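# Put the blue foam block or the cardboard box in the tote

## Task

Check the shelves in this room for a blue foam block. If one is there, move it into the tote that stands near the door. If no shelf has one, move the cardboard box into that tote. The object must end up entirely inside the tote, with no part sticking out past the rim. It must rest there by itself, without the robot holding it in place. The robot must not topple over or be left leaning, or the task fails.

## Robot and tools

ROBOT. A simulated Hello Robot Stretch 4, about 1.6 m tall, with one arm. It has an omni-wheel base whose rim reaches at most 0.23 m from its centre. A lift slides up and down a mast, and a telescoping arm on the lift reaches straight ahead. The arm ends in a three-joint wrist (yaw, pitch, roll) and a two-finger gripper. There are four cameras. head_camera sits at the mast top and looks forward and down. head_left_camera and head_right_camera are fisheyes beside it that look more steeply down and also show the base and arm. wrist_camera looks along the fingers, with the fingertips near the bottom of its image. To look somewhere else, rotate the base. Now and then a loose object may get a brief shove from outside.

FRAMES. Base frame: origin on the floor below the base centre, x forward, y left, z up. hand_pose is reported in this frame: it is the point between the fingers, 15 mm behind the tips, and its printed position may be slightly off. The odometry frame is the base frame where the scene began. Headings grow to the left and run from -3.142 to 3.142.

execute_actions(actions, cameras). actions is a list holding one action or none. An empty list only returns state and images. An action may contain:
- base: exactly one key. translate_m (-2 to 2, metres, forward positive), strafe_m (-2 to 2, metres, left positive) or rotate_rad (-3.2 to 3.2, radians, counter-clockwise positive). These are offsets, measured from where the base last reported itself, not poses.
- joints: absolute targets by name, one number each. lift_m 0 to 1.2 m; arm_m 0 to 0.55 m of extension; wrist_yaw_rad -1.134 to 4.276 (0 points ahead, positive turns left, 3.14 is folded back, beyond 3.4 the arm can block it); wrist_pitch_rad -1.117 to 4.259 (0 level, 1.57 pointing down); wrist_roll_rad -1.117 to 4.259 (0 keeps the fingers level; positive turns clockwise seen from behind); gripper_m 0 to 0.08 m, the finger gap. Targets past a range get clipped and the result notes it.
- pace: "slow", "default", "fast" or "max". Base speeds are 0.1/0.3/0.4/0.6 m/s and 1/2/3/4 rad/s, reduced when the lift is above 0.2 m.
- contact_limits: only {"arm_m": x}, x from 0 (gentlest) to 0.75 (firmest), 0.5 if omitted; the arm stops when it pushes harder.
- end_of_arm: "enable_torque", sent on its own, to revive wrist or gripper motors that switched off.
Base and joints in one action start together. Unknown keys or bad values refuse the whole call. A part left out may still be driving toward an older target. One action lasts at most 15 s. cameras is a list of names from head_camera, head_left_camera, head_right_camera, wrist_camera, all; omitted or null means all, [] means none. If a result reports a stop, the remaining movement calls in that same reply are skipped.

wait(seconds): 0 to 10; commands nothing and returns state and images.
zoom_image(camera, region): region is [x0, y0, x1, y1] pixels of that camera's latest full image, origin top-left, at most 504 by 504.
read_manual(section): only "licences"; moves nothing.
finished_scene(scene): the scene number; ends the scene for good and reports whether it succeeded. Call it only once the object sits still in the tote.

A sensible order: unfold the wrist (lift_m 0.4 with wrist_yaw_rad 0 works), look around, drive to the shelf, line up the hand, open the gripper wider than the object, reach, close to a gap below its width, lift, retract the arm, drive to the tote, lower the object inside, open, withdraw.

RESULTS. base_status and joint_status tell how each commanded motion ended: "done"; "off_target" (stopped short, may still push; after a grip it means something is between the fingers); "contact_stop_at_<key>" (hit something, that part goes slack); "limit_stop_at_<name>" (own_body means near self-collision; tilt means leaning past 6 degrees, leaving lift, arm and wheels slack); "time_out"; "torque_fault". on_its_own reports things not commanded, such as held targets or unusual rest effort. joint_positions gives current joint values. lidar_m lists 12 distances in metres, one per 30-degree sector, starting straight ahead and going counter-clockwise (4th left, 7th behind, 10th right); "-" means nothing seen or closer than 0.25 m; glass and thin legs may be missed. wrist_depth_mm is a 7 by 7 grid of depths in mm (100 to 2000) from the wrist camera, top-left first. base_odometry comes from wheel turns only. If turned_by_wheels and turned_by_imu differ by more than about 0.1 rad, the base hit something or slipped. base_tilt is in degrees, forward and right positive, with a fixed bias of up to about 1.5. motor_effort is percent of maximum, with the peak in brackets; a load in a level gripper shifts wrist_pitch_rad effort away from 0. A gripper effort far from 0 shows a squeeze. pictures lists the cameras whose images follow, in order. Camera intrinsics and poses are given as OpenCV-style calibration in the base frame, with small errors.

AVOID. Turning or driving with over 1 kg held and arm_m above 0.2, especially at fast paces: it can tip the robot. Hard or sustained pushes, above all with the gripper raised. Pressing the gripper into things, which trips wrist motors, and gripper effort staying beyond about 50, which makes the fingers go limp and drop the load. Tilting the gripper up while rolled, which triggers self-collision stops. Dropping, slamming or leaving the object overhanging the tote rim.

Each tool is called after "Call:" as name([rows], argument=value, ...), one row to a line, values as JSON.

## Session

Call:
execute_actions(actions=[])

Scene clock: 0.00 s.
base_odometry: x=+0.000 y=+0.000 heading=+0.000 (m, m, rad; odometry frame)
turned_by_wheels: +0.000 (rad since the last result)
turned_by_imu: +0.000 (rad since the last result)
base_tilt: forward=+0.2 right=+0.2 (deg)
lidar_m: 0.90 1.13 1.85 1.37 0.85 0.79 0.81 1.72 1.52 0.84 0.98 0.88
base_status: not commanded
joint_positions: lift_m=+0.204 arm_m=+0.002 wrist_yaw_rad=+3.210 wrist_pitch_rad=-0.014 wrist_roll_rad=+0.011 gripper_m=+0.040
joint_status: not commanded
motor_effort: lift_m=+18 arm_m=+0 wrist_yaw_rad=+0 wrist_pitch_rad=-8 wrist_roll_rad=+2 gripper_m=-1 wheel_0=+0 wheel_1=+0 wheel_2=+0 (%)
hand_pose: x=-0.0448 y=+0.0727 z=+0.3855 quat_wxyz=(-0.034, +0.007, +0.006, +0.999) (m; base frame)
wrist_depth_mm: - - 135 976 866 788 723 / - - 135 946 878 788 741 / - 109 135 931 854 778 723 / 139 137 166 946 866 788 732 / 208 1756 1078 976 878 778 715 / 208 1281 147 960 157 768 723 / 208 - - 960 - - 723
pictures: head_camera, head_left_camera, head_right_camera, wrist_camera
camera_calibration (this result's frames):
wrist_camera: T_world_to_cam=[[-0.0630656, 0.997608, 0.0283109, -0.0921471], [-0.0124749, 0.0275772, -0.999542, 0.438189], [-0.997931, -0.0633899, 0.0107059, 0.108926], [0, 0, 0, 1]] pos_world=[0.108356, 0.0867475, 0.439431]
Images, in order (width x height): head_camera 420x560, head_left_camera 420x672, head_right_camera 420x672, wrist_camera 616x392.

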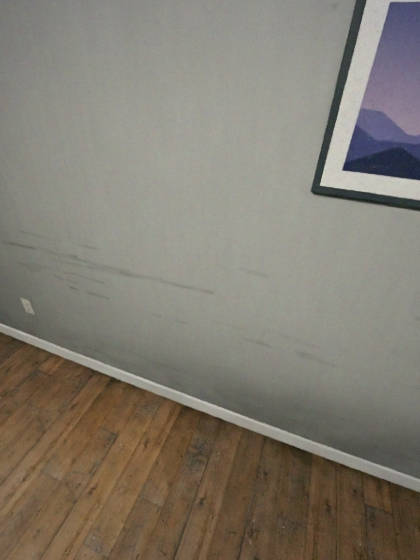

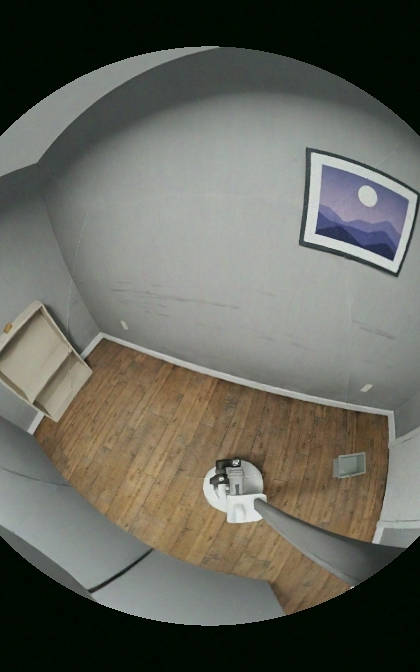

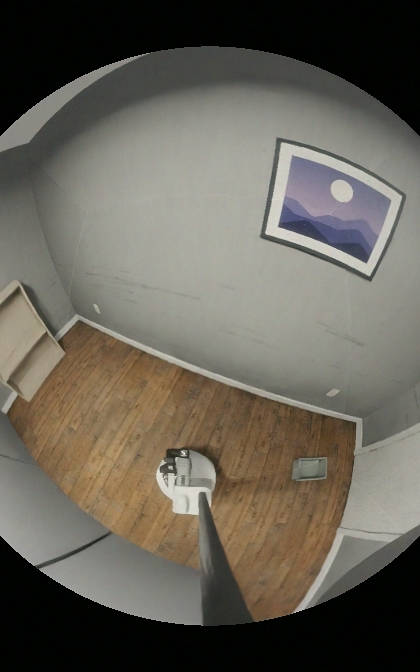

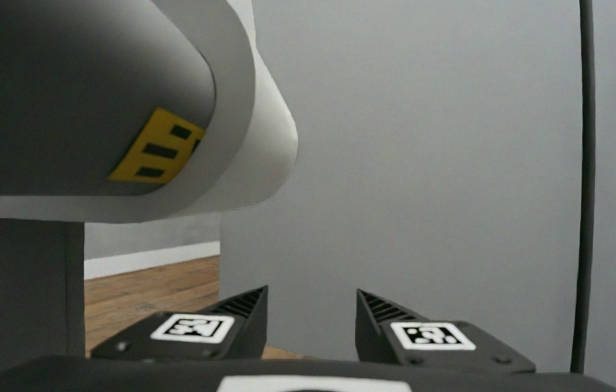

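Mirror layout.

Call:
execute_actions([
  {"base":{"rotate_rad":-2.3},"pace":"fast"},
])

Scene clock: 4.83 s.
base_odometry: x=+0.000 y=+0.000 heading=-2.300 (m, m, rad; odometry frame)
turned_by_wheels: -2.300 (rad since the last result)
turned_by_imu: -2.270 (rad since the last result)
base_tilt: forward=+0.2 right=+0.2 (deg)
lidar_m: 1.47 0.84 0.89 0.89 0.86 0.98 1.56 1.87 0.99 0.79 0.77 0.90
base_status: done
joint_positions: lift_m=+0.204 arm_m=+0.003 wrist_yaw_rad=+3.210 wrist_pitch_rad=-0.014 wrist_roll_rad=+0.011 gripper_m=+0.040
joint_status: not commanded
motor_effort: lift_m=+19(19) arm_m=+0(0) wrist_yaw_rad=+0(1) wrist_pitch_rad=-8(8) wrist_roll_rad=+2(1) gripper_m=+0(0) wheel_0=-1(10) wheel_1=-1(11) wheel_2=-1(8) (%)
hand_pose: x=-0.0447 y=+0.0727 z=+0.3855 quat_wxyz=(-0.034, +0.007, +0.006, +0.999) (m; base frame)
wrist_depth_mm: - - 135 - 1708 1160 917 / - - 134 - 1661 1138 904 / - 109 135 - 1708 1182 891 / 140 138 166 - 1661 1160 904 / 208 1921 - - 1708 1160 904 / 208 1308 147 1366 157 1098 891 / 207 - - 1025 - - 878
pictures: head_camera, head_left_camera, head_right_camera, wrist_camera
camera_calibration (this result's frames):
wrist_camera: T_world_to_cam=[[-0.0629671, 0.997614, 0.0283123, -0.0921623], [-0.0124722, 0.0275798, -0.999542, 0.438189], [-0.997938, -0.0632913, 0.0107058, 0.108965], [0, 0, 0, 1]] pos_world=[0.108402, 0.0867538, 0.439431]
Images, in order (width x height): head_camera 420x560, head_left_camera 420x672, head_right_camera 420x672, wrist_camera 616x392.

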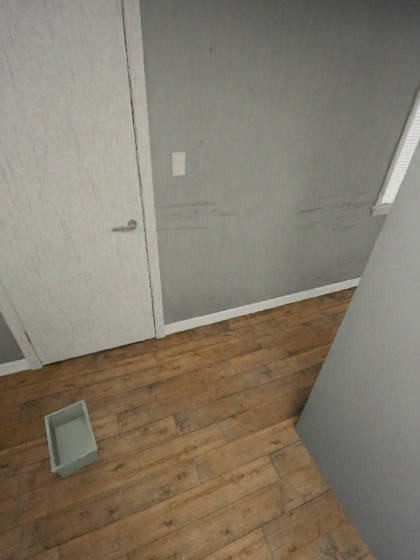

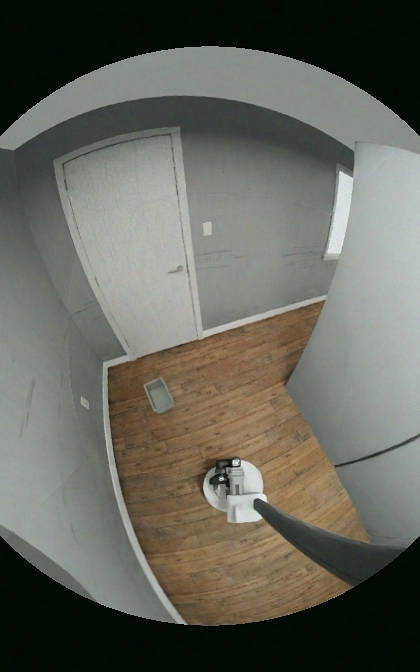

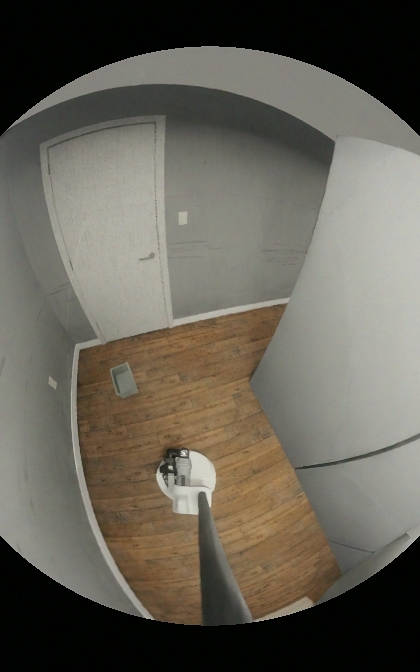

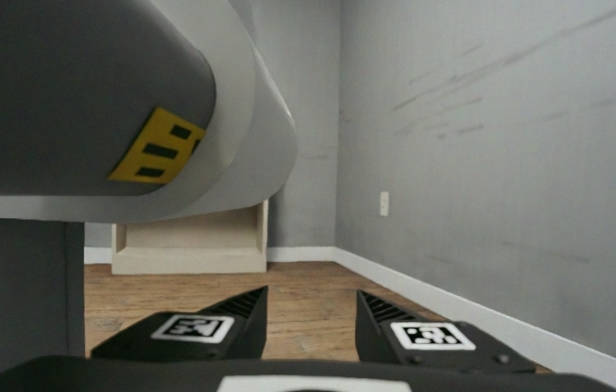

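Call:
execute_actions([
  {"base":{"translate_m":1.05},"pace":"max"},
], cameras=[])

Call:
execute_actions([
  {"base":{"rotate_rad":-1.2},"pace":"fast"},
], cameras=["head_camera","head_left_camera"])

Scene clock: 15.67 s.
base_odometry: x=-0.700 y=-0.783 heading=-2.300 (m, m, rad; odometry frame)
turned_by_wheels: +0.000 (rad since the last result)
turned_by_imu: +0.002 (rad since the last result)
base_tilt: forward=+0.1 right=+0.1 (deg)
lidar_m: 0.56 0.52 0.56 0.61 0.55 1.39 2.24 1.08 0.57 0.63 1.34 0.70
base_status: done
joint_positions: lift_m=+0.204 arm_m=+0.003 wrist_yaw_rad=+3.210 wrist_pitch_rad=-0.014 wrist_roll_rad=+0.011 gripper_m=+0.040
joint_status: not commanded
motor_effort: lift_m=+19(19) arm_m=-1(1) wrist_yaw_rad=+0(0) wrist_pitch_rad=-8(8) wrist_roll_rad=+1(1) gripper_m=+0(2) wheel_0=-1(6) wheel_1=+0(10) wheel_2=+2(15) (%)
hand_pose: x=-0.0447 y=+0.0727 z=+0.3855 quat_wxyz=(-0.034, +0.007, +0.006, +0.999) (m; base frame)
wrist_depth_mm: - - 135 - - 1661 1336 / - - 135 - - 1618 1255 / - 109 135 - - 1618 1281 / 140 137 166 - - 1661 1281 / 208 - - - - 1661 1255 / 208 1281 147 1366 157 1430 1205 / 207 - - 1025 - - 960
pictures: none
No camera images: the call's "cameras" was empty. Leave "cameras" out to get every camera's image.

Scene clock: 17.20 s.
base_odometry: x=-0.700 y=-0.783 heading=+2.783 (m, m, rad; odometry frame)
turned_by_wheels: -1.200 (rad since the last result)
turned_by_imu: -1.185 (rad since the last result)
base_tilt: forward=+0.2 right=+0.2 (deg)
lidar_m: 2.11 0.80 0.57 0.53 0.52 0.80 0.59 1.30 1.83 1.69 0.64 0.57
base_status: done
joint_positions: lift_m=+0.204 arm_m=+0.003 wrist_yaw_rad=+3.210 wrist_pitch_rad=-0.014 wrist_roll_rad=+0.011 gripper_m=+0.040
joint_status: not commanded
motor_effort: lift_m=+19(19) arm_m=-1(1) wrist_yaw_rad=+1(1) wrist_pitch_rad=-8(8) wrist_roll_rad=+2(2) gripper_m=+0(1) wheel_0=-1(9) wheel_1=-1(10) wheel_2=+0(7) (%)
hand_pose: x=-0.0447 y=+0.0727 z=+0.3855 quat_wxyz=(-0.034, +0.007, +0.006, +0.999) (m; base frame)
wrist_depth_mm: - - 136 1336 1336 1229 809 / - - 135 1397 1336 1255 788 / - 109 135 1366 1366 1229 759 / 140 137 166 1366 1366 1229 741 / 208 1430 1397 1366 1308 1182 741 / 208 1255 147 1397 158 1098 750 / 207 - - 866 - - 732
pictures: head_camera, head_left_camera
Images, in order (width x height): head_camera 420x560, head_left_camera 420x672.

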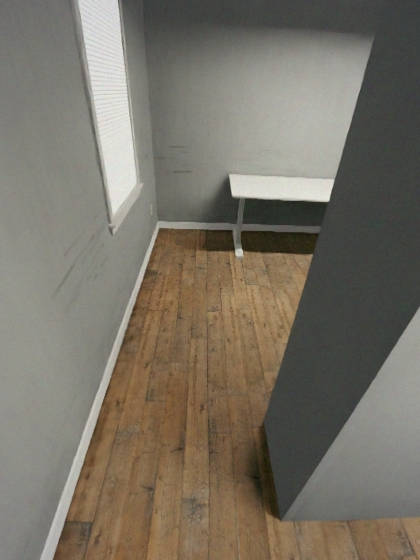

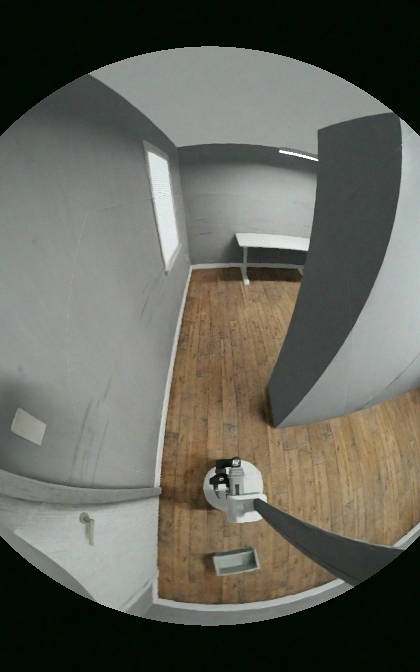

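Call:
execute_actions([
  {"base":{"strafe_m":0.08},"pace":"fast"},
], cameras=[])

Call:
execute_actions([
  {"base":{"translate_m":1.55},"pace":"max"},
], cameras=[])

Call:
execute_actions([
  {"base":{"rotate_rad":-1.95},"pace":"fast"},
], cameras=["head_camera","head_left_camera","head_right_camera"])

Scene clock: 24.83 s.
base_odometry: x=-0.728 y=-0.858 heading=+2.783 (m, m, rad; odometry frame)
turned_by_wheels: +0.000 (rad since the last result)
turned_by_imu: +0.000 (rad since the last result)
base_tilt: forward=+0.2 right=+0.3 (deg)
lidar_m: 1.81 0.68 0.48 0.46 0.46 0.69 0.60 0.59 1.83 1.68 0.62 0.62
base_status: done
joint_positions: lift_m=+0.204 arm_m=+0.003 wrist_yaw_rad=+3.210 wrist_pitch_rad=-0.014 wrist_roll_rad=+0.011 gripper_m=+0.040
joint_status: not commanded
motor_effort: lift_m=+18(19) arm_m=-1(1) wrist_yaw_rad=+0(0) wrist_pitch_rad=-8(8) wrist_roll_rad=+1(1) gripper_m=+1(0) wheel_0=+1(8) wheel_1=-1(13) wheel_2=+0(1) (%)
hand_pose: x=-0.0447 y=+0.0727 z=+0.3855 quat_wxyz=(-0.034, +0.007, +0.006, +0.999) (m; base frame)
wrist_depth_mm: - - 135 1397 1366 960 661 / - - 135 1336 1336 976 647 / - 109 135 1366 1308 960 654 / 140 138 166 1366 1336 960 647 / 208 1464 1397 1366 1366 931 640 / 208 1255 147 1308 157 854 634 / 207 - - 891 - - 609
pictures: none
No camera images: the call's "cameras" was empty. Leave "cameras" out to get every camera's image.

Scene clock: 28.97 s.
base_odometry: x=-2.179 y=-0.314 heading=+2.783 (m, m, rad; odometry frame)
turned_by_wheels: +0.000 (rad since the last result)
turned_by_imu: +0.002 (rad since the last result)
base_tilt: forward=+0.2 right=+0.2 (deg)
lidar_m: 1.60 0.61 0.46 0.44 0.45 0.68 1.88 0.78 0.94 2.49 1.60 1.22
base_status: done
joint_positions: lift_m=+0.204 arm_m=+0.003 wrist_yaw_rad=+3.210 wrist_pitch_rad=-0.014 wrist_roll_rad=+0.011 gripper_m=+0.040
joint_status: not commanded
motor_effort: lift_m=+19(19) arm_m=-1(1) wrist_yaw_rad=+1(0) wrist_pitch_rad=-8(8) wrist_roll_rad=+2(2) gripper_m=+0(0) wheel_0=-1(10) wheel_1=-1(9) wheel_2=+2(14) (%)
hand_pose: x=-0.0447 y=+0.0727 z=+0.3855 quat_wxyz=(-0.034, +0.007, +0.006, +0.999) (m; base frame)
wrist_depth_mm: - - 135 - - 976 661 / - - 135 - - 991 640 / - 109 135 - - 991 647 / 140 137 166 - - 991 647 / 208 976 - - - 946 640 / 208 917 147 1397 157 878 634 / 207 - - 1025 - - 603
pictures: none
No camera images: the call's "cameras" was empty. Leave "cameras" out to get every camera's image.

Scene clock: 30.87 s.
base_odometry: x=-2.179 y=-0.314 heading=+0.833 (m, m, rad; odometry frame)
turned_by_wheels: -1.950 (rad since the last result)
turned_by_imu: -1.924 (rad since the last result)
base_tilt: forward=+0.2 right=+0.3 (deg)
lidar_m: 1.07 2.47 1.43 1.20 1.15 0.55 0.44 0.45 0.53 0.81 2.12 0.77
base_status: done
joint_positions: lift_m=+0.204 arm_m=+0.003 wrist_yaw_rad=+3.210 wrist_pitch_rad=-0.014 wrist_roll_rad=+0.011 gripper_m=+0.040
joint_status: not commanded
motor_effort: lift_m=+18(19) arm_m=-1(1) wrist_yaw_rad=+0(1) wrist_pitch_rad=-8(8) wrist_roll_rad=+3(1) gripper_m=-1(0) wheel_0=+2(5) wheel_1=+0(2) wheel_2=+1(8) (%)
hand_pose: x=-0.0447 y=+0.0727 z=+0.3855 quat_wxyz=(-0.034, +0.007, +0.006, +0.999) (m; base frame)
wrist_depth_mm: - - 135 621 661 723 788 / - - 135 640 676 750 798 / - 109 135 634 676 750 820 / 140 138 167 640 676 750 820 / 208 544 585 634 683 750 831 / 208 544 147 634 157 750 831 / 207 - - 634 - - 798
pictures: head_camera, head_left_camera, head_right_camera
Images, in order (width x height): head_camera 420x560, head_left_camera 420x672, head_right_camera 420x672.

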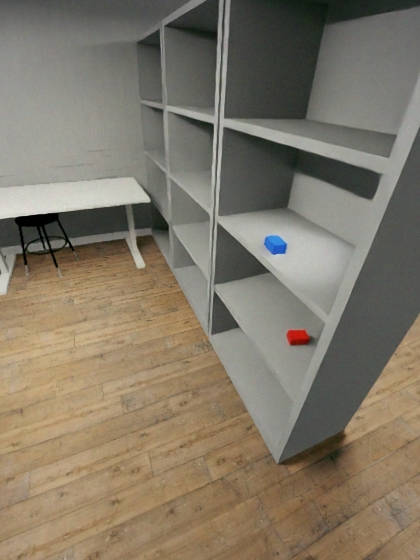

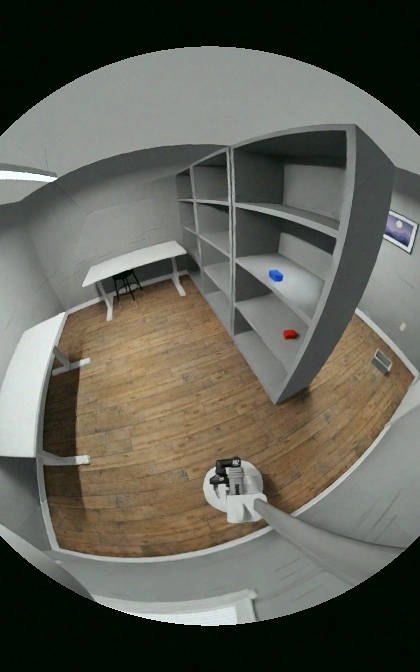

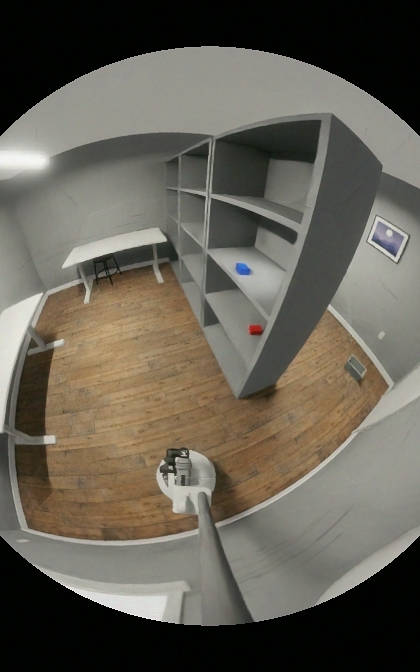

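Call:
execute_actions([
  {"base":{"rotate_rad":0.36},"pace":"fast"},
], cameras=[])

Call:
execute_actions([
  {"base":{"translate_m":1.09},"joints":{"lift_m":0.84,"wrist_yaw_rad":0,"gripper_m":0.08},"pace":"max"},
], cameras=[])

Call:
execute_actions([
  {"base":{"rotate_rad":-1.59}},
], cameras=["head_camera","wrist_camera"])

Call:
zoom_image(camera="head_camera", region=[140, 240, 340, 400])

Scene clock: 44.27 s.
base_odometry: x=-2.179 y=-0.314 heading=+1.193 (m, m, rad; odometry frame)
turned_by_wheels: +0.360 (rad since the last result)
turned_by_imu: +0.356 (rad since the last result)
base_tilt: forward=+0.2 right=+0.2 (deg)
lidar_m: 2.36 1.61 1.20 1.50 0.60 0.45 0.42 0.47 0.66 1.69 0.78 0.90
base_status: done
joint_positions: lift_m=+0.204 arm_m=+0.003 wrist_yaw_rad=+3.210 wrist_pitch_rad=-0.014 wrist_roll_rad=+0.011 gripper_m=+0.040
joint_status: not commanded
motor_effort: lift_m=+18(19) arm_m=-1(1) wrist_yaw_rad=+0(0) wrist_pitch_rad=-8(9) wrist_roll_rad=+2(1) gripper_m=-1(0) wheel_0=+1(4) wheel_1=+2(7) wheel_2=+1(7) (%)
hand_pose: x=-0.0447 y=+0.0727 z=+0.3855 quat_wxyz=(-0.034, +0.007, +0.006, +0.999) (m; base frame)
wrist_depth_mm: - - 135 591 574 559 559 / - - 135 585 580 569 559 / - 109 135 585 574 569 559 / 140 137 166 574 574 564 564 / 208 609 603 580 574 569 559 / 208 603 147 585 157 569 559 / 206 - - 580 - - 564
pictures: none
No camera images: the call's "cameras" was empty. Leave "cameras" out to get every camera's image.

Scene clock: 47.63 s.
base_odometry: x=-1.778 y=+0.699 heading=+1.193 (m, m, rad; odometry frame)
turned_by_wheels: +0.000 (rad since the last result)
turned_by_imu: +0.001 (rad since the last result)
base_tilt: forward=+0.2 right=+0.2 (deg)
lidar_m: 1.39 1.42 1.16 1.11 1.17 1.60 1.53 1.60 0.66 0.59 0.66 0.86
base_status: done
joint_positions: lift_m=+0.840 arm_m=+0.003 wrist_yaw_rad=+0.000 wrist_pitch_rad=-0.014 wrist_roll_rad=+0.011 gripper_m=+0.080
joint_status: all done
motor_effort: lift_m=+21(22) arm_m=-1(1) wrist_yaw_rad=-1(10) wrist_pitch_rad=-8(9) wrist_roll_rad=+1(2) gripper_m=+1(1) wheel_0=+0(9) wheel_1=+0(5) wheel_2=+0(13) (%)
hand_pose: x=+0.3861 y=-0.0874 z=+1.0209 quat_wxyz=(+1.000, +0.005, -0.007, +0.000) (m; base frame)
wrist_depth_mm: 1921 1921 1921 1921 1921 1537 809 / 1863 1921 1921 1921 1863 1160 960 / 1921 1921 1863 1983 1863 1537 960 / 1863 1983 1921 1983 1921 1281 976 / 1921 1808 1983 1921 1863 1078 960 / 1863 1160 1182 1983 1397 991 976 / - - 1042 1921 1537 - -
pictures: none
No camera images: the call's "cameras" was empty. Leave "cameras" out to get every camera's image.

Scene clock: 49.70 s.
base_odometry: x=-1.778 y=+0.699 heading=-0.396 (m, m, rad; odometry frame)
turned_by_wheels: -1.590 (rad since the last result)
turned_by_imu: -1.569 (rad since the last result)
base_tilt: forward=+0.2 right=+0.2 (deg)
lidar_m: 0.59 0.61 0.85 1.39 1.43 1.18 1.13 1.19 1.56 1.55 1.60 0.63
base_status: done
joint_positions: lift_m=+0.840 arm_m=+0.003 wrist_yaw_rad=+0.000 wrist_pitch_rad=-0.014 wrist_roll_rad=+0.011 gripper_m=+0.080
joint_status: not commanded
motor_effort: lift_m=+21(21) arm_m=-1(1) wrist_yaw_rad=+0(0) wrist_pitch_rad=-8(7) wrist_roll_rad=+1(1) gripper_m=+2(3) wheel_0=+1(7) wheel_1=+3(3) wheel_2=+0(8) (%)
hand_pose: x=+0.3861 y=-0.0874 z=+1.0209 quat_wxyz=(+1.000, +0.005, -0.007, +0.000) (m; base frame)
wrist_depth_mm: 508 707 798 788 759 732 647 / 512 768 842 842 854 866 640 / 525 788 842 831 854 854 647 / 530 778 842 866 866 866 640 / 399 427 455 449 484 504 508 / 525 389 392 842 399 410 603 / - - 504 854 866 - -
pictures: head_camera, wrist_camera
camera_calibration (this result's frames):
wrist_camera: T_world_to_cam=[[-0.00528391, -0.999585, 0.0283173, -0.120158], [0.0106889, -0.0283726, -0.99954, 1.06925], [0.999929, -0.0049788, 0.0108344, -0.244469], [0, 0, 0, 1]] pos_world=[0.232388, -0.0909883, 1.07481]
Images, in order (width x height): head_camera 420x560, wrist_camera 616x392.

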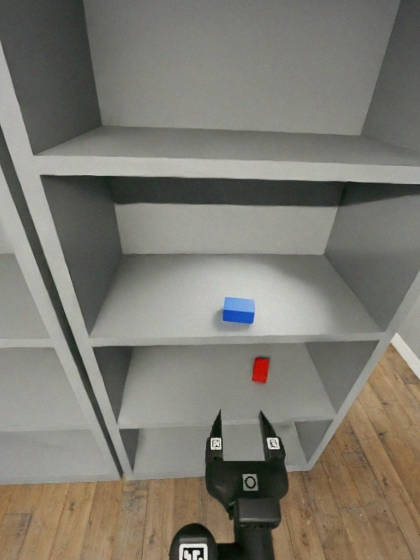

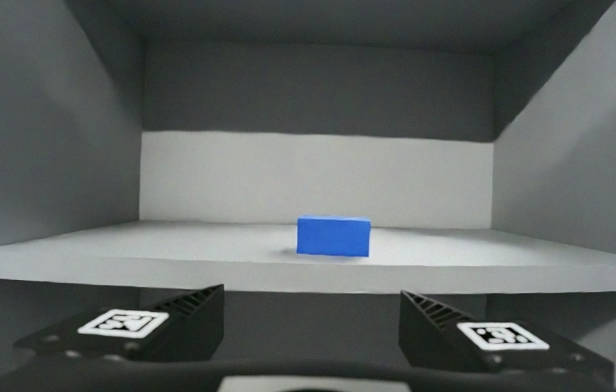

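Region (140, 240, 340, 400) of head_camera's 420x560 image, scaled by 2.520, with more detail than that image has; it fills the top 403 rows of this view, and the rest is white.

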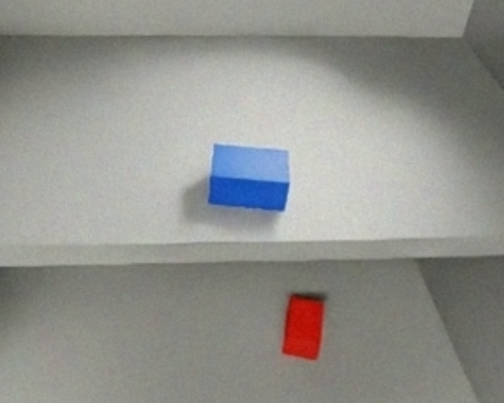

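Call:
execute_actions([
  {"base":{"strafe_m":-0.31},"joints":{"lift_m":1.025,"wrist_yaw_rad":1.45,"wrist_pitch_rad":0.5,"arm_m":0.15}},
], cameras=["head_camera"])

Call:
execute_actions([
  {"joints":{"arm_m":0.43},"contact_limits":{"arm_m":0.3}},
], cameras=["head_camera","head_left_camera","wrist_camera"])

Scene clock: 82.43 s.
base_odometry: x=-1.898 y=+0.413 heading=-0.396 (m, m, rad; odometry frame)
turned_by_wheels: +0.000 (rad since the last result)
turned_by_imu: +0.002 (rad since the last result)
base_tilt: forward=+0.2 right=+0.3 (deg)
lidar_m: 0.61 0.62 0.87 1.70 1.74 1.17 1.12 1.17 1.27 1.21 1.24 0.65
base_status: done
joint_positions: lift_m=+1.025 arm_m=+0.149 wrist_yaw_rad=+1.450 wrist_pitch_rad=+0.502 wrist_roll_rad=+0.011 gripper_m=+0.080
joint_status: all done
motor_effort: lift_m=+22(25) arm_m=+8(8) wrist_yaw_rad=+0(6) wrist_pitch_rad=-6(6) wrist_roll_rad=+0(1) gripper_m=+2(1) wheel_0=+0(6) wheel_1=+1(8) wheel_2=+0(2) (%)
hand_pose: x=+0.4288 y=+0.1745 z=+1.1005 quat_wxyz=(+0.726, -0.161, +0.189, +0.641) (m; base frame)
wrist_depth_mm: - - - 1808 554 512 525 / - - - 1499 585 544 569 / 1983 - - 1661 591 580 591 / - - - 1863 661 449 452 / 1863 1921 1863 1756 707 387 353 / 1576 1576 1499 1537 750 327 298 / - - 759 1366 750 - -
pictures: head_camera
Images, in order (width x height): head_camera 420x560.

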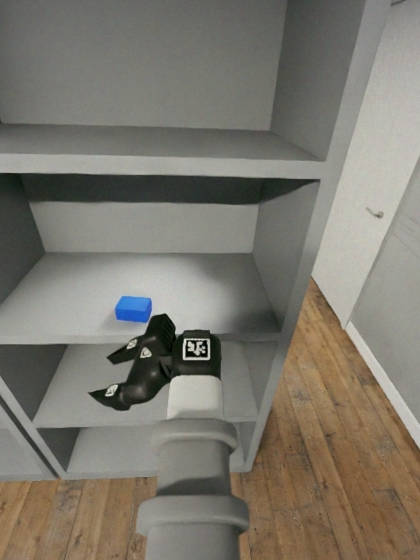

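Scene clock: 84.40 s.
base_odometry: x=-1.898 y=+0.413 heading=-0.396 (m, m, rad; odometry frame)
turned_by_wheels: +0.000 (rad since the last result)
turned_by_imu: +0.000 (rad since the last result)
base_tilt: forward=+0.2 right=+0.1 (deg)
lidar_m: 0.60 0.63 0.88 1.67 1.76 1.18 1.11 1.19 1.28 1.22 1.28 0.63
base_status: not commanded
joint_positions: lift_m=+1.025 arm_m=+0.429 wrist_yaw_rad=+1.450 wrist_pitch_rad=+0.502 wrist_roll_rad=+0.011 gripper_m=+0.080
joint_status: all done
motor_effort: lift_m=+22(22) arm_m=+8(9) wrist_yaw_rad=+0(0) wrist_pitch_rad=-6(6) wrist_roll_rad=+0(1) gripper_m=+1(1) wheel_0=+0(0) wheel_1=+0(1) wheel_2=+0(0) (%)
contact_limits: arm_m 0.3
hand_pose: x=+0.7088 y=+0.1745 z=+1.1005 quat_wxyz=(+0.726, -0.161, +0.189, +0.641) (m; base frame)
wrist_depth_mm: - - 488 492 508 521 462 / - - 525 525 539 554 466 / 1921 - 554 554 569 564 477 / - - 496 442 442 445 452 / 1808 1808 364 349 351 351 351 / 1537 1499 268 290 279 287 294 / - - 205 204 202 - -
pictures: head_camera, head_left_camera, wrist_camera
camera_calibration (this result's frames):
wrist_camera: T_world_to_cam=[[0.993415, -0.111282, 0.027243, -0.720588], [-0.0302043, -0.483765, -0.874677, 1.12382], [0.110515, 0.868095, -0.48394, 0.455894], [0, 0, 0, 1]] pos_world=[0.699405, 0.0677154, 1.22323]
Images, in order (width x height): head_camera 420x560, head_left_camera 420x672, wrist_camera 616x392.

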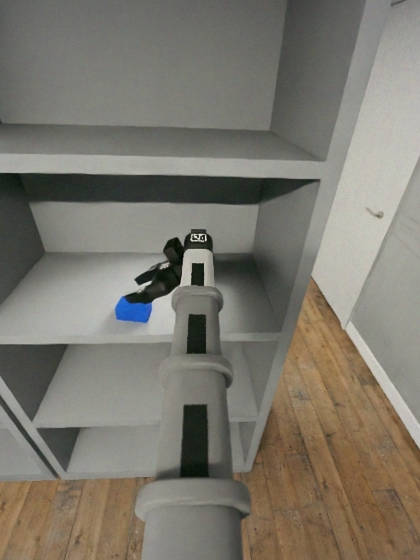

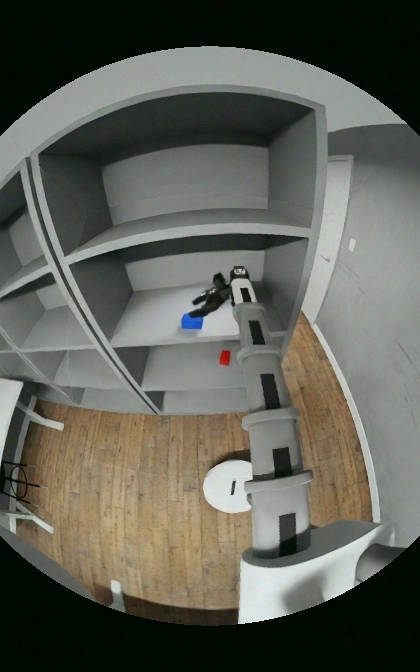

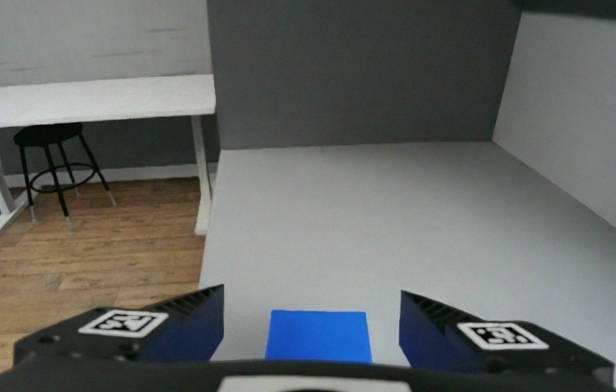

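Call:
execute_actions([
  {"joints":{"lift_m":0.955,"arm_m":0.433},"pace":"slow"},
], cameras=["head_camera","wrist_camera"])

Call:
execute_actions([
  {"joints":{"gripper_m":0.045}},
], cameras=["wrist_camera"])

Scene clock: 96.33 s.
base_odometry: x=-1.898 y=+0.413 heading=-0.396 (m, m, rad; odometry frame)
turned_by_wheels: +0.000 (rad since the last result)
turned_by_imu: +0.000 (rad since the last result)
base_tilt: forward=+0.2 right=+0.2 (deg)
lidar_m: 0.60 0.63 0.88 1.68 1.77 1.20 1.12 1.16 1.26 1.21 1.25 0.66
base_status: not commanded
joint_positions: lift_m=+0.955 arm_m=+0.432 wrist_yaw_rad=+1.450 wrist_pitch_rad=+0.502 wrist_roll_rad=+0.011 gripper_m=+0.080
joint_status: all done
motor_effort: lift_m=+14(19) arm_m=+8(9) wrist_yaw_rad=+1(1) wrist_pitch_rad=-6(6) wrist_roll_rad=+2(2) gripper_m=+2(1) wheel_0=+0(0) wheel_1=+1(0) wheel_2=+0(0) (%)
hand_pose: x=+0.7118 y=+0.1745 z=+1.0312 quat_wxyz=(+0.726, -0.161, +0.189, +0.641) (m; base frame)
wrist_depth_mm: - - 484 492 500 512 462 / 1808 - 517 521 530 544 462 / - - 442 415 415 424 430 / - - 303 304 306 307 310 / 1708 1708 237 170 233 242 242 / 1464 820 145 140 146 199 205 / - - 124 125 127 - -
pictures: head_camera, wrist_camera
camera_calibration (this result's frames):
wrist_camera: T_world_to_cam=[[0.993415, -0.111281, 0.0272428, -0.721666], [-0.0302042, -0.483765, -0.874677, 1.06325], [0.110514, 0.868095, -0.48394, 0.422003], [0, 0, 0, 1]] pos_world=[0.702392, 0.0677155, 1.15388]
Images, in order (width x height): head_camera 420x560, wrist_camera 616x392.

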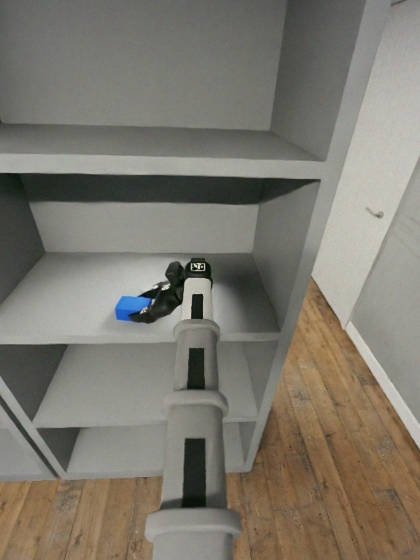

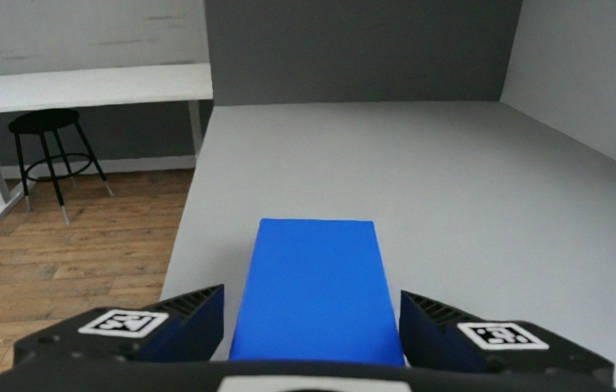

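Scene clock: 97.37 s.
base_odometry: x=-1.898 y=+0.413 heading=-0.396 (m, m, rad; odometry frame)
turned_by_wheels: +0.000 (rad since the last result)
turned_by_imu: +0.000 (rad since the last result)
base_tilt: forward=+0.2 right=+0.2 (deg)
lidar_m: 0.60 0.61 0.87 1.69 1.77 1.20 1.09 1.19 1.25 1.21 1.30 0.64
base_status: not commanded
joint_positions: lift_m=+0.955 arm_m=+0.432 wrist_yaw_rad=+1.450 wrist_pitch_rad=+0.502 wrist_roll_rad=+0.011 gripper_m=+0.058
joint_status: gripper_m off_target (ended at +0.058, target +0.045)
on_its_own: gripper_m is held at +0.053, not at your +0.045, by its contact guard: the fingers met something
motor_effort: lift_m=+14(14) arm_m=+8(8) wrist_yaw_rad=+1(0) wrist_pitch_rad=-7(7) wrist_roll_rad=+1(2) gripper_m=-39(43) wheel_0=+0(0) wheel_1=+1(1) wheel_2=+0(0) (%)
hand_pose: x=+0.7118 y=+0.1745 z=+1.0312 quat_wxyz=(+0.726, -0.161, +0.189, +0.641) (m; base frame)
wrist_depth_mm: - - 488 492 504 521 462 / 1808 - 525 525 535 554 462 / - - 445 410 415 424 433 / - - 301 303 306 306 310 / 1708 1756 238 170 233 241 241 / 1430 1464 135 140 141 198 198 / - - 122 125 123 - -
pictures: wrist_camera
camera_calibration (this result's frames):
wrist_camera: T_world_to_cam=[[0.993415, -0.111281, 0.027242, -0.721669], [-0.0302048, -0.483764, -0.874677, 1.06325], [0.110514, 0.868095, -0.48394, 0.422002], [0, 0, 0, 1]] pos_world=[0.702395, 0.0677155, 1.15388]
Images, in order (width x height): wrist_camera 616x392.

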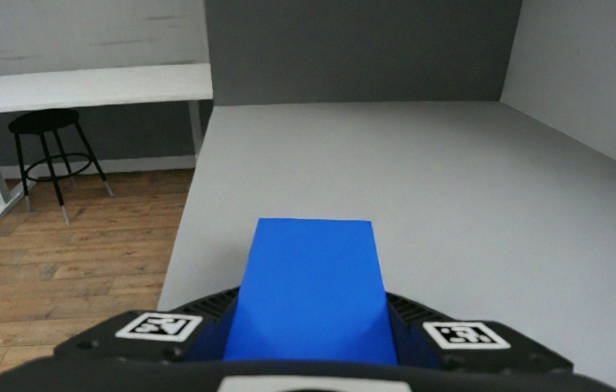

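Call:
execute_actions([
  {"joints":{"lift_m":0.985}},
], cameras=[])

Call:
execute_actions([
  {"joints":{"arm_m":0.02}},
], cameras=[])

Call:
execute_actions([
  {"base":{"strafe_m":-0.77},"joints":{"lift_m":0.4,"wrist_yaw_rad":0,"wrist_pitch_rad":1.57},"pace":"fast"},
], cameras=["head_camera","head_left_camera"])

Scene clock: 115.27 s.
base_odometry: x=-1.898 y=+0.413 heading=-0.396 (m, m, rad; odometry frame)
turned_by_wheels: +0.000 (rad since the last result)
turned_by_imu: +0.000 (rad since the last result)
base_tilt: forward=+0.2 right=+0.2 (deg)
lidar_m: 0.58 0.64 0.87 1.68 1.77 1.18 1.11 1.18 1.26 1.21 1.29 0.64
base_status: not commanded
joint_positions: lift_m=+0.985 arm_m=+0.432 wrist_yaw_rad=+1.450 wrist_pitch_rad=+0.503 wrist_roll_rad=+0.011 gripper_m=+0.058
joint_status: all done
on_its_own: gripper_m is held at +0.053, not at your +0.045, by its contact guard: the fingers met something
motor_effort: lift_m=+22(24) arm_m=+8(8) wrist_yaw_rad=+1(0) wrist_pitch_rad=-8(8) wrist_roll_rad=+2(2) gripper_m=-39(39) wheel_0=+0(0) wheel_1=+0(1) wheel_2=+0(0) (%)
hand_pose: x=+0.7118 y=+0.1745 z=+1.0604 quat_wxyz=(+0.726, -0.161, +0.190, +0.641) (m; base frame)
wrist_depth_mm: - - 484 492 504 521 462 / 1983 1863 530 525 539 554 462 / - - 530 492 492 508 459 / - - 377 359 362 366 366 / 1756 1756 283 170 274 289 287 / 1464 1499 135 140 141 236 236 / - - 122 125 123 - -
pictures: none
No camera images: the call's "cameras" was empty. Leave "cameras" out to get every camera's image.

Scene clock: 117.57 s.
base_odometry: x=-1.898 y=+0.413 heading=-0.396 (m, m, rad; odometry frame)
turned_by_wheels: +0.000 (rad since the last result)
turned_by_imu: +0.000 (rad since the last result)
base_tilt: forward=+0.2 right=+0.2 (deg)
lidar_m: 0.59 0.63 0.87 1.70 1.74 1.17 1.10 1.18 1.27 1.21 1.29 0.65
base_status: not commanded
joint_positions: lift_m=+0.985 arm_m=+0.021 wrist_yaw_rad=+1.450 wrist_pitch_rad=+0.503 wrist_roll_rad=+0.011 gripper_m=+0.058
joint_status: all done
on_its_own: gripper_m is held at +0.053, not at your +0.045, by its contact guard: the fingers met something
motor_effort: lift_m=+22(22) arm_m=-8(10) wrist_yaw_rad=+0(1) wrist_pitch_rad=-8(8) wrist_roll_rad=+0(2) gripper_m=-35(38) wheel_0=+0(0) wheel_1=+1(0) wheel_2=+0(0) (%)
hand_pose: x=+0.3015 y=+0.1745 z=+1.0604 quat_wxyz=(+0.726, -0.161, +0.190, +0.641) (m; base frame)
wrist_depth_mm: - - - - 1336 535 521 / 1983 1863 - - 1060 569 559 / - - - - 1576 585 530 / - - - - 1281 661 445 / 1708 1808 1808 170 820 732 759 / 1430 1499 135 141 141 798 809 / - - 122 125 123 - -
pictures: none
No camera images: the call's "cameras" was empty. Leave "cameras" out to get every camera's image.

Scene clock: 121.00 s.
base_odometry: x=-2.195 y=-0.297 heading=-0.396 (m, m, rad; odometry frame)
turned_by_wheels: +0.000 (rad since the last result)
turned_by_imu: +0.004 (rad since the last result)
base_tilt: forward=+0.2 right=+0.2 (deg)
lidar_m: 1.67 0.81 0.89 2.40 1.67 1.18 1.45 0.67 0.45 0.45 0.48 0.66
base_status: done
joint_positions: lift_m=+0.400 arm_m=+0.021 wrist_yaw_rad=+0.000 wrist_pitch_rad=+1.570 wrist_roll_rad=+0.011 gripper_m=+0.058
joint_status: all done
on_its_own: gripper_m is held at +0.053, not at your +0.045, by its contact guard: the fingers met something
motor_effort: lift_m=+15(15) arm_m=-7(8) wrist_yaw_rad=+0(9) wrist_pitch_rad=+0(4) wrist_roll_rad=+1(2) gripper_m=-39(40) wheel_0=+0(10) wheel_1=+2(8) wheel_2=+1(2) (%)
hand_pose: x=+0.1923 y=-0.0874 z=+0.3658 quat_wxyz=(+0.707, +0.004, +0.707, -0.004) (m; base frame)
wrist_depth_mm: 508 512 500 504 500 504 492 / 512 508 512 504 500 504 500 / 517 512 512 508 508 504 504 / 517 517 508 508 508 504 500 / 521 319 301 169 508 512 504 / 322 303 135 140 140 508 508 / - - 122 125 123 - -
pictures: head_camera, head_left_camera
Images, in order (width x height): head_camera 420x560, head_left_camera 420x672.

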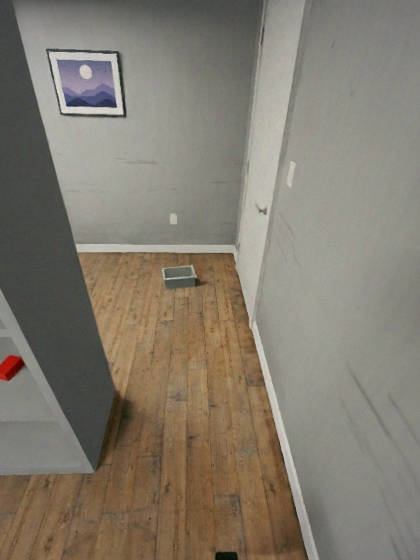

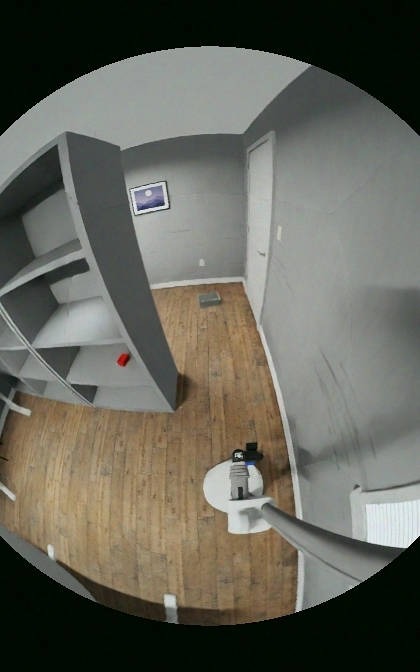

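Call:
execute_actions([
  {"base":{"translate_m":1.8},"pace":"max"},
], cameras=[])

Call:
execute_actions([
  {"base":{"strafe_m":0.27},"joints":{"arm_m":0.28},"pace":"fast"},
], cameras=["head_camera","wrist_camera"])

Scene clock: 133.50 s.
base_odometry: x=-0.534 y=-0.991 heading=-0.396 (m, m, rad; odometry frame)
turned_by_wheels: +0.000 (rad since the last result)
turned_by_imu: +0.002 (rad since the last result)
base_tilt: forward=+0.2 right=+0.2 (deg)
lidar_m: 0.37 0.38 1.39 2.94 1.01 0.82 1.95 0.65 0.42 0.34 0.42 0.58
base_status: done
joint_positions: lift_m=+0.400 arm_m=+0.021 wrist_yaw_rad=+0.000 wrist_pitch_rad=+1.570 wrist_roll_rad=+0.011 gripper_m=+0.058
joint_status: not commanded
on_its_own: gripper_m is held at +0.053, not at your +0.045, by its contact guard: the fingers met something
motor_effort: lift_m=+16(16) arm_m=-7(7) wrist_yaw_rad=+0(1) wrist_pitch_rad=+1(1) wrist_roll_rad=+1(1) gripper_m=-37(38) wheel_0=-1(11) wheel_1=+0(10) wheel_2=+0(14) (%)
hand_pose: x=+0.1924 y=-0.0874 z=+0.3657 quat_wxyz=(+0.707, +0.004, +0.707, -0.004) (m; base frame)
wrist_depth_mm: 508 504 504 504 500 500 480 / 466 466 508 504 500 504 473 / 504 508 512 504 500 508 484 / 512 508 508 508 504 504 488 / 517 319 301 170 508 504 480 / 322 303 135 140 141 512 473 / - - 122 125 123 - -
pictures: none
No camera images: the call's "cameras" was empty. Leave "cameras" out to get every camera's image.

Scene clock: 135.30 s.
base_odometry: x=-0.430 y=-0.742 heading=-0.396 (m, m, rad; odometry frame)
turned_by_wheels: +0.000 (rad since the last result)
turned_by_imu: -0.001 (rad since the last result)
base_tilt: forward=+0.2 right=+0.2 (deg)
lidar_m: 0.34 1.07 1.45 2.70 0.98 0.70 0.88 1.04 0.73 0.62 0.69 0.38
base_status: done
joint_positions: lift_m=+0.400 arm_m=+0.279 wrist_yaw_rad=+0.000 wrist_pitch_rad=+1.570 wrist_roll_rad=+0.011 gripper_m=+0.058
joint_status: all done
on_its_own: gripper_m is held at +0.053, not at your +0.045, by its contact guard: the fingers met something
motor_effort: lift_m=+16(16) arm_m=+8(7) wrist_yaw_rad=+0(1) wrist_pitch_rad=+0(1) wrist_roll_rad=+2(1) gripper_m=-39(39) wheel_0=+1(7) wheel_1=-1(10) wheel_2=-1(1) (%)
hand_pose: x=+0.4498 y=-0.0874 z=+0.3657 quat_wxyz=(+0.707, +0.004, +0.707, -0.004) (m; base frame)
wrist_depth_mm: 508 508 504 500 500 500 496 / 508 508 504 508 500 500 504 / 508 517 508 504 427 504 500 / 512 512 504 508 496 504 504 / 517 512 445 170 462 508 508 / 521 512 135 140 140 504 504 / - - 122 125 123 - -
pictures: head_camera, wrist_camera
camera_calibration (this result's frames):
wrist_camera: T_world_to_cam=[[0.0287028, -0.999576, 0.00493298, -0.108004], [-0.999586, -0.0286932, 0.00201069, 0.501748], [-0.00186829, -0.00498865, -0.999986, 0.519261], [0, 0, 0, 1]] pos_world=[0.505611, -0.0909709, 0.518778]
Images, in order (width x height): head_camera 420x560, wrist_camera 616x392.

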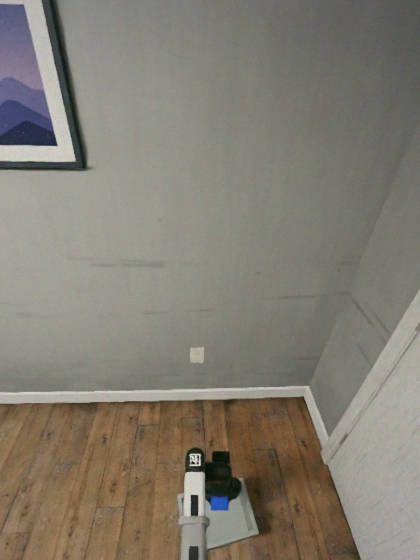

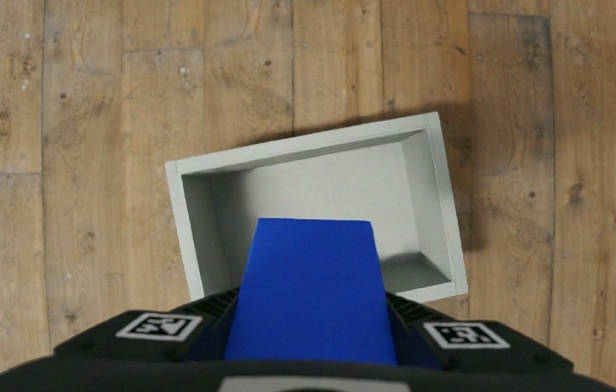

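Call:
execute_actions([
  {"joints":{"arm_m":0.39,"wrist_pitch_rad":2.07,"lift_m":0.22}},
], cameras=["head_camera","wrist_camera"])

Call:
execute_actions([
  {"joints":{"lift_m":0.09},"pace":"slow"},
], cameras=["head_camera","wrist_camera"])

Scene clock: 150.43 s.
base_odometry: x=-0.430 y=-0.742 heading=-0.396 (m, m, rad; odometry frame)
turned_by_wheels: +0.000 (rad since the last result)
turned_by_imu: +0.000 (rad since the last result)
base_tilt: forward=+0.3 right=+0.2 (deg)
lidar_m: 0.40 1.05 1.40 2.71 1.02 0.72 0.90 1.04 0.72 0.63 0.71 0.37
base_status: not commanded
joint_positions: lift_m=+0.220 arm_m=+0.389 wrist_yaw_rad=+0.000 wrist_pitch_rad=+2.068 wrist_roll_rad=+0.011 gripper_m=+0.058
joint_status: all done
on_its_own: gripper_m is held at +0.053, not at your +0.045, by its contact guard: the fingers met something
motor_effort: lift_m=+14(17) arm_m=+8(8) wrist_yaw_rad=-1(1) wrist_pitch_rad=+5(7) wrist_roll_rad=+1(1) gripper_m=-39(38) wheel_0=+1(1) wheel_1=-1(1) wheel_2=-1(1) (%)
hand_pose: x=+0.4581 y=-0.0874 z=+0.2116 quat_wxyz=(+0.511, +0.003, +0.859, -0.005) (m; base frame)
wrist_depth_mm: 290 289 286 180 176 190 - / 298 193 303 303 300 278 195 / 214 264 327 325 325 297 207 / 370 255 353 353 347 317 224 / 404 276 336 170 287 276 309 / 455 433 135 140 141 259 427 / - - 122 124 123 - -
pictures: head_camera, wrist_camera
camera_calibration (this result's frames):
wrist_camera: T_world_to_cam=[[0.0275262, -0.999578, -0.00928685, -0.103948], [-0.877024, -0.0286072, 0.479594, 0.353134], [-0.479658, -0.00505664, -0.877441, 0.55808], [0, 0, 0, 1]] pos_world=[0.580256, -0.0909797, 0.319356]
Images, in order (width x height): head_camera 420x560, wrist_camera 616x392.

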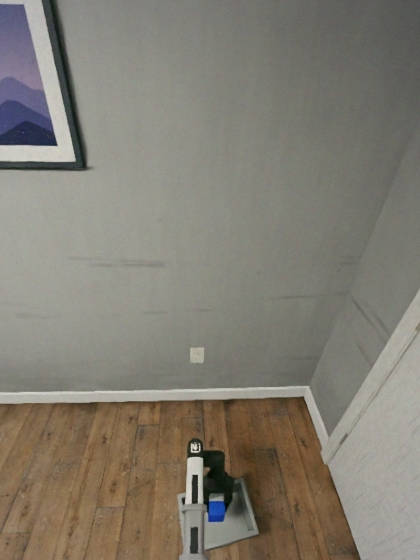

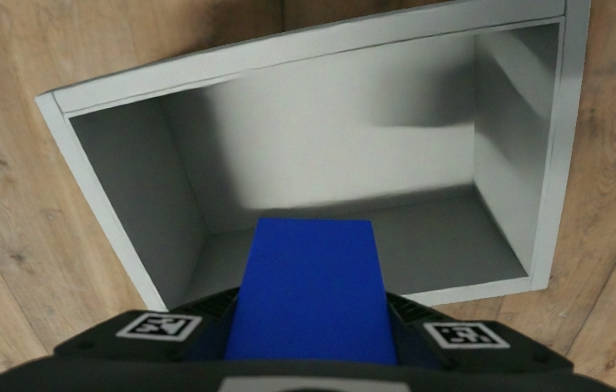

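Scene clock: 152.33 s.
base_odometry: x=-0.430 y=-0.742 heading=-0.396 (m, m, rad; odometry frame)
turned_by_wheels: +0.000 (rad since the last result)
turned_by_imu: +0.000 (rad since the last result)
base_tilt: forward=+0.2 right=+0.3 (deg)
lidar_m: 0.42 1.03 1.44 2.70 0.96 0.71 0.86 1.03 0.74 0.61 0.69 0.36
base_status: not commanded
joint_positions: lift_m=+0.090 arm_m=+0.389 wrist_yaw_rad=+0.000 wrist_pitch_rad=+2.068 wrist_roll_rad=+0.011 gripper_m=+0.058
joint_status: all done
on_its_own: gripper_m is held at +0.053, not at your +0.045, by its contact guard: the fingers met something
motor_effort: lift_m=+14(11) arm_m=+8(8) wrist_yaw_rad=+0(0) wrist_pitch_rad=+5(5) wrist_roll_rad=+2(2) gripper_m=-38(40) wheel_0=+1(1) wheel_1=-1(1) wheel_2=-1(1) (%)
hand_pose: x=+0.4580 y=-0.0874 z=+0.0816 quat_wxyz=(+0.511, +0.003, +0.859, -0.005) (m; base frame)
wrist_depth_mm: 169 168 167 167 164 160 - / 181 177 174 162 - - - / - - - - - - - / - - 213 207 206 204 198 / 179 226 225 170 220 223 217 / 173 222 135 140 141 235 217 / - - 122 124 123 - -
pictures: head_camera, wrist_camera
camera_calibration (this result's frames):
wrist_camera: T_world_to_cam=[[0.0275259, -0.999578, -0.00928789, -0.105155], [-0.877005, -0.0286072, 0.479628, 0.415456], [-0.479692, -0.00505669, -0.877423, 0.444039], [0, 0, 0, 1]] pos_world=[0.580254, -0.0909797, 0.189368]
Images, in order (width x height): head_camera 420x560, wrist_camera 616x392.

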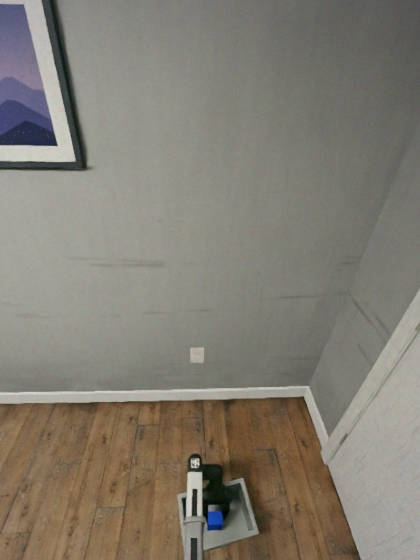

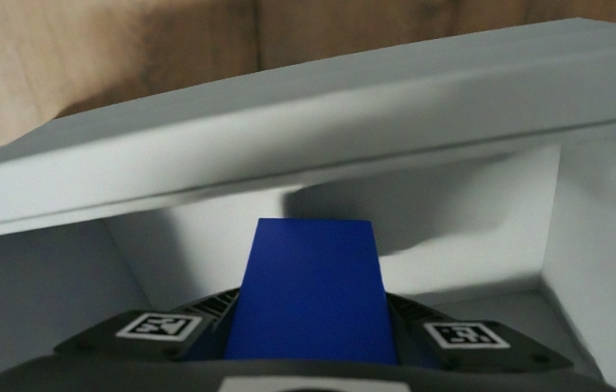

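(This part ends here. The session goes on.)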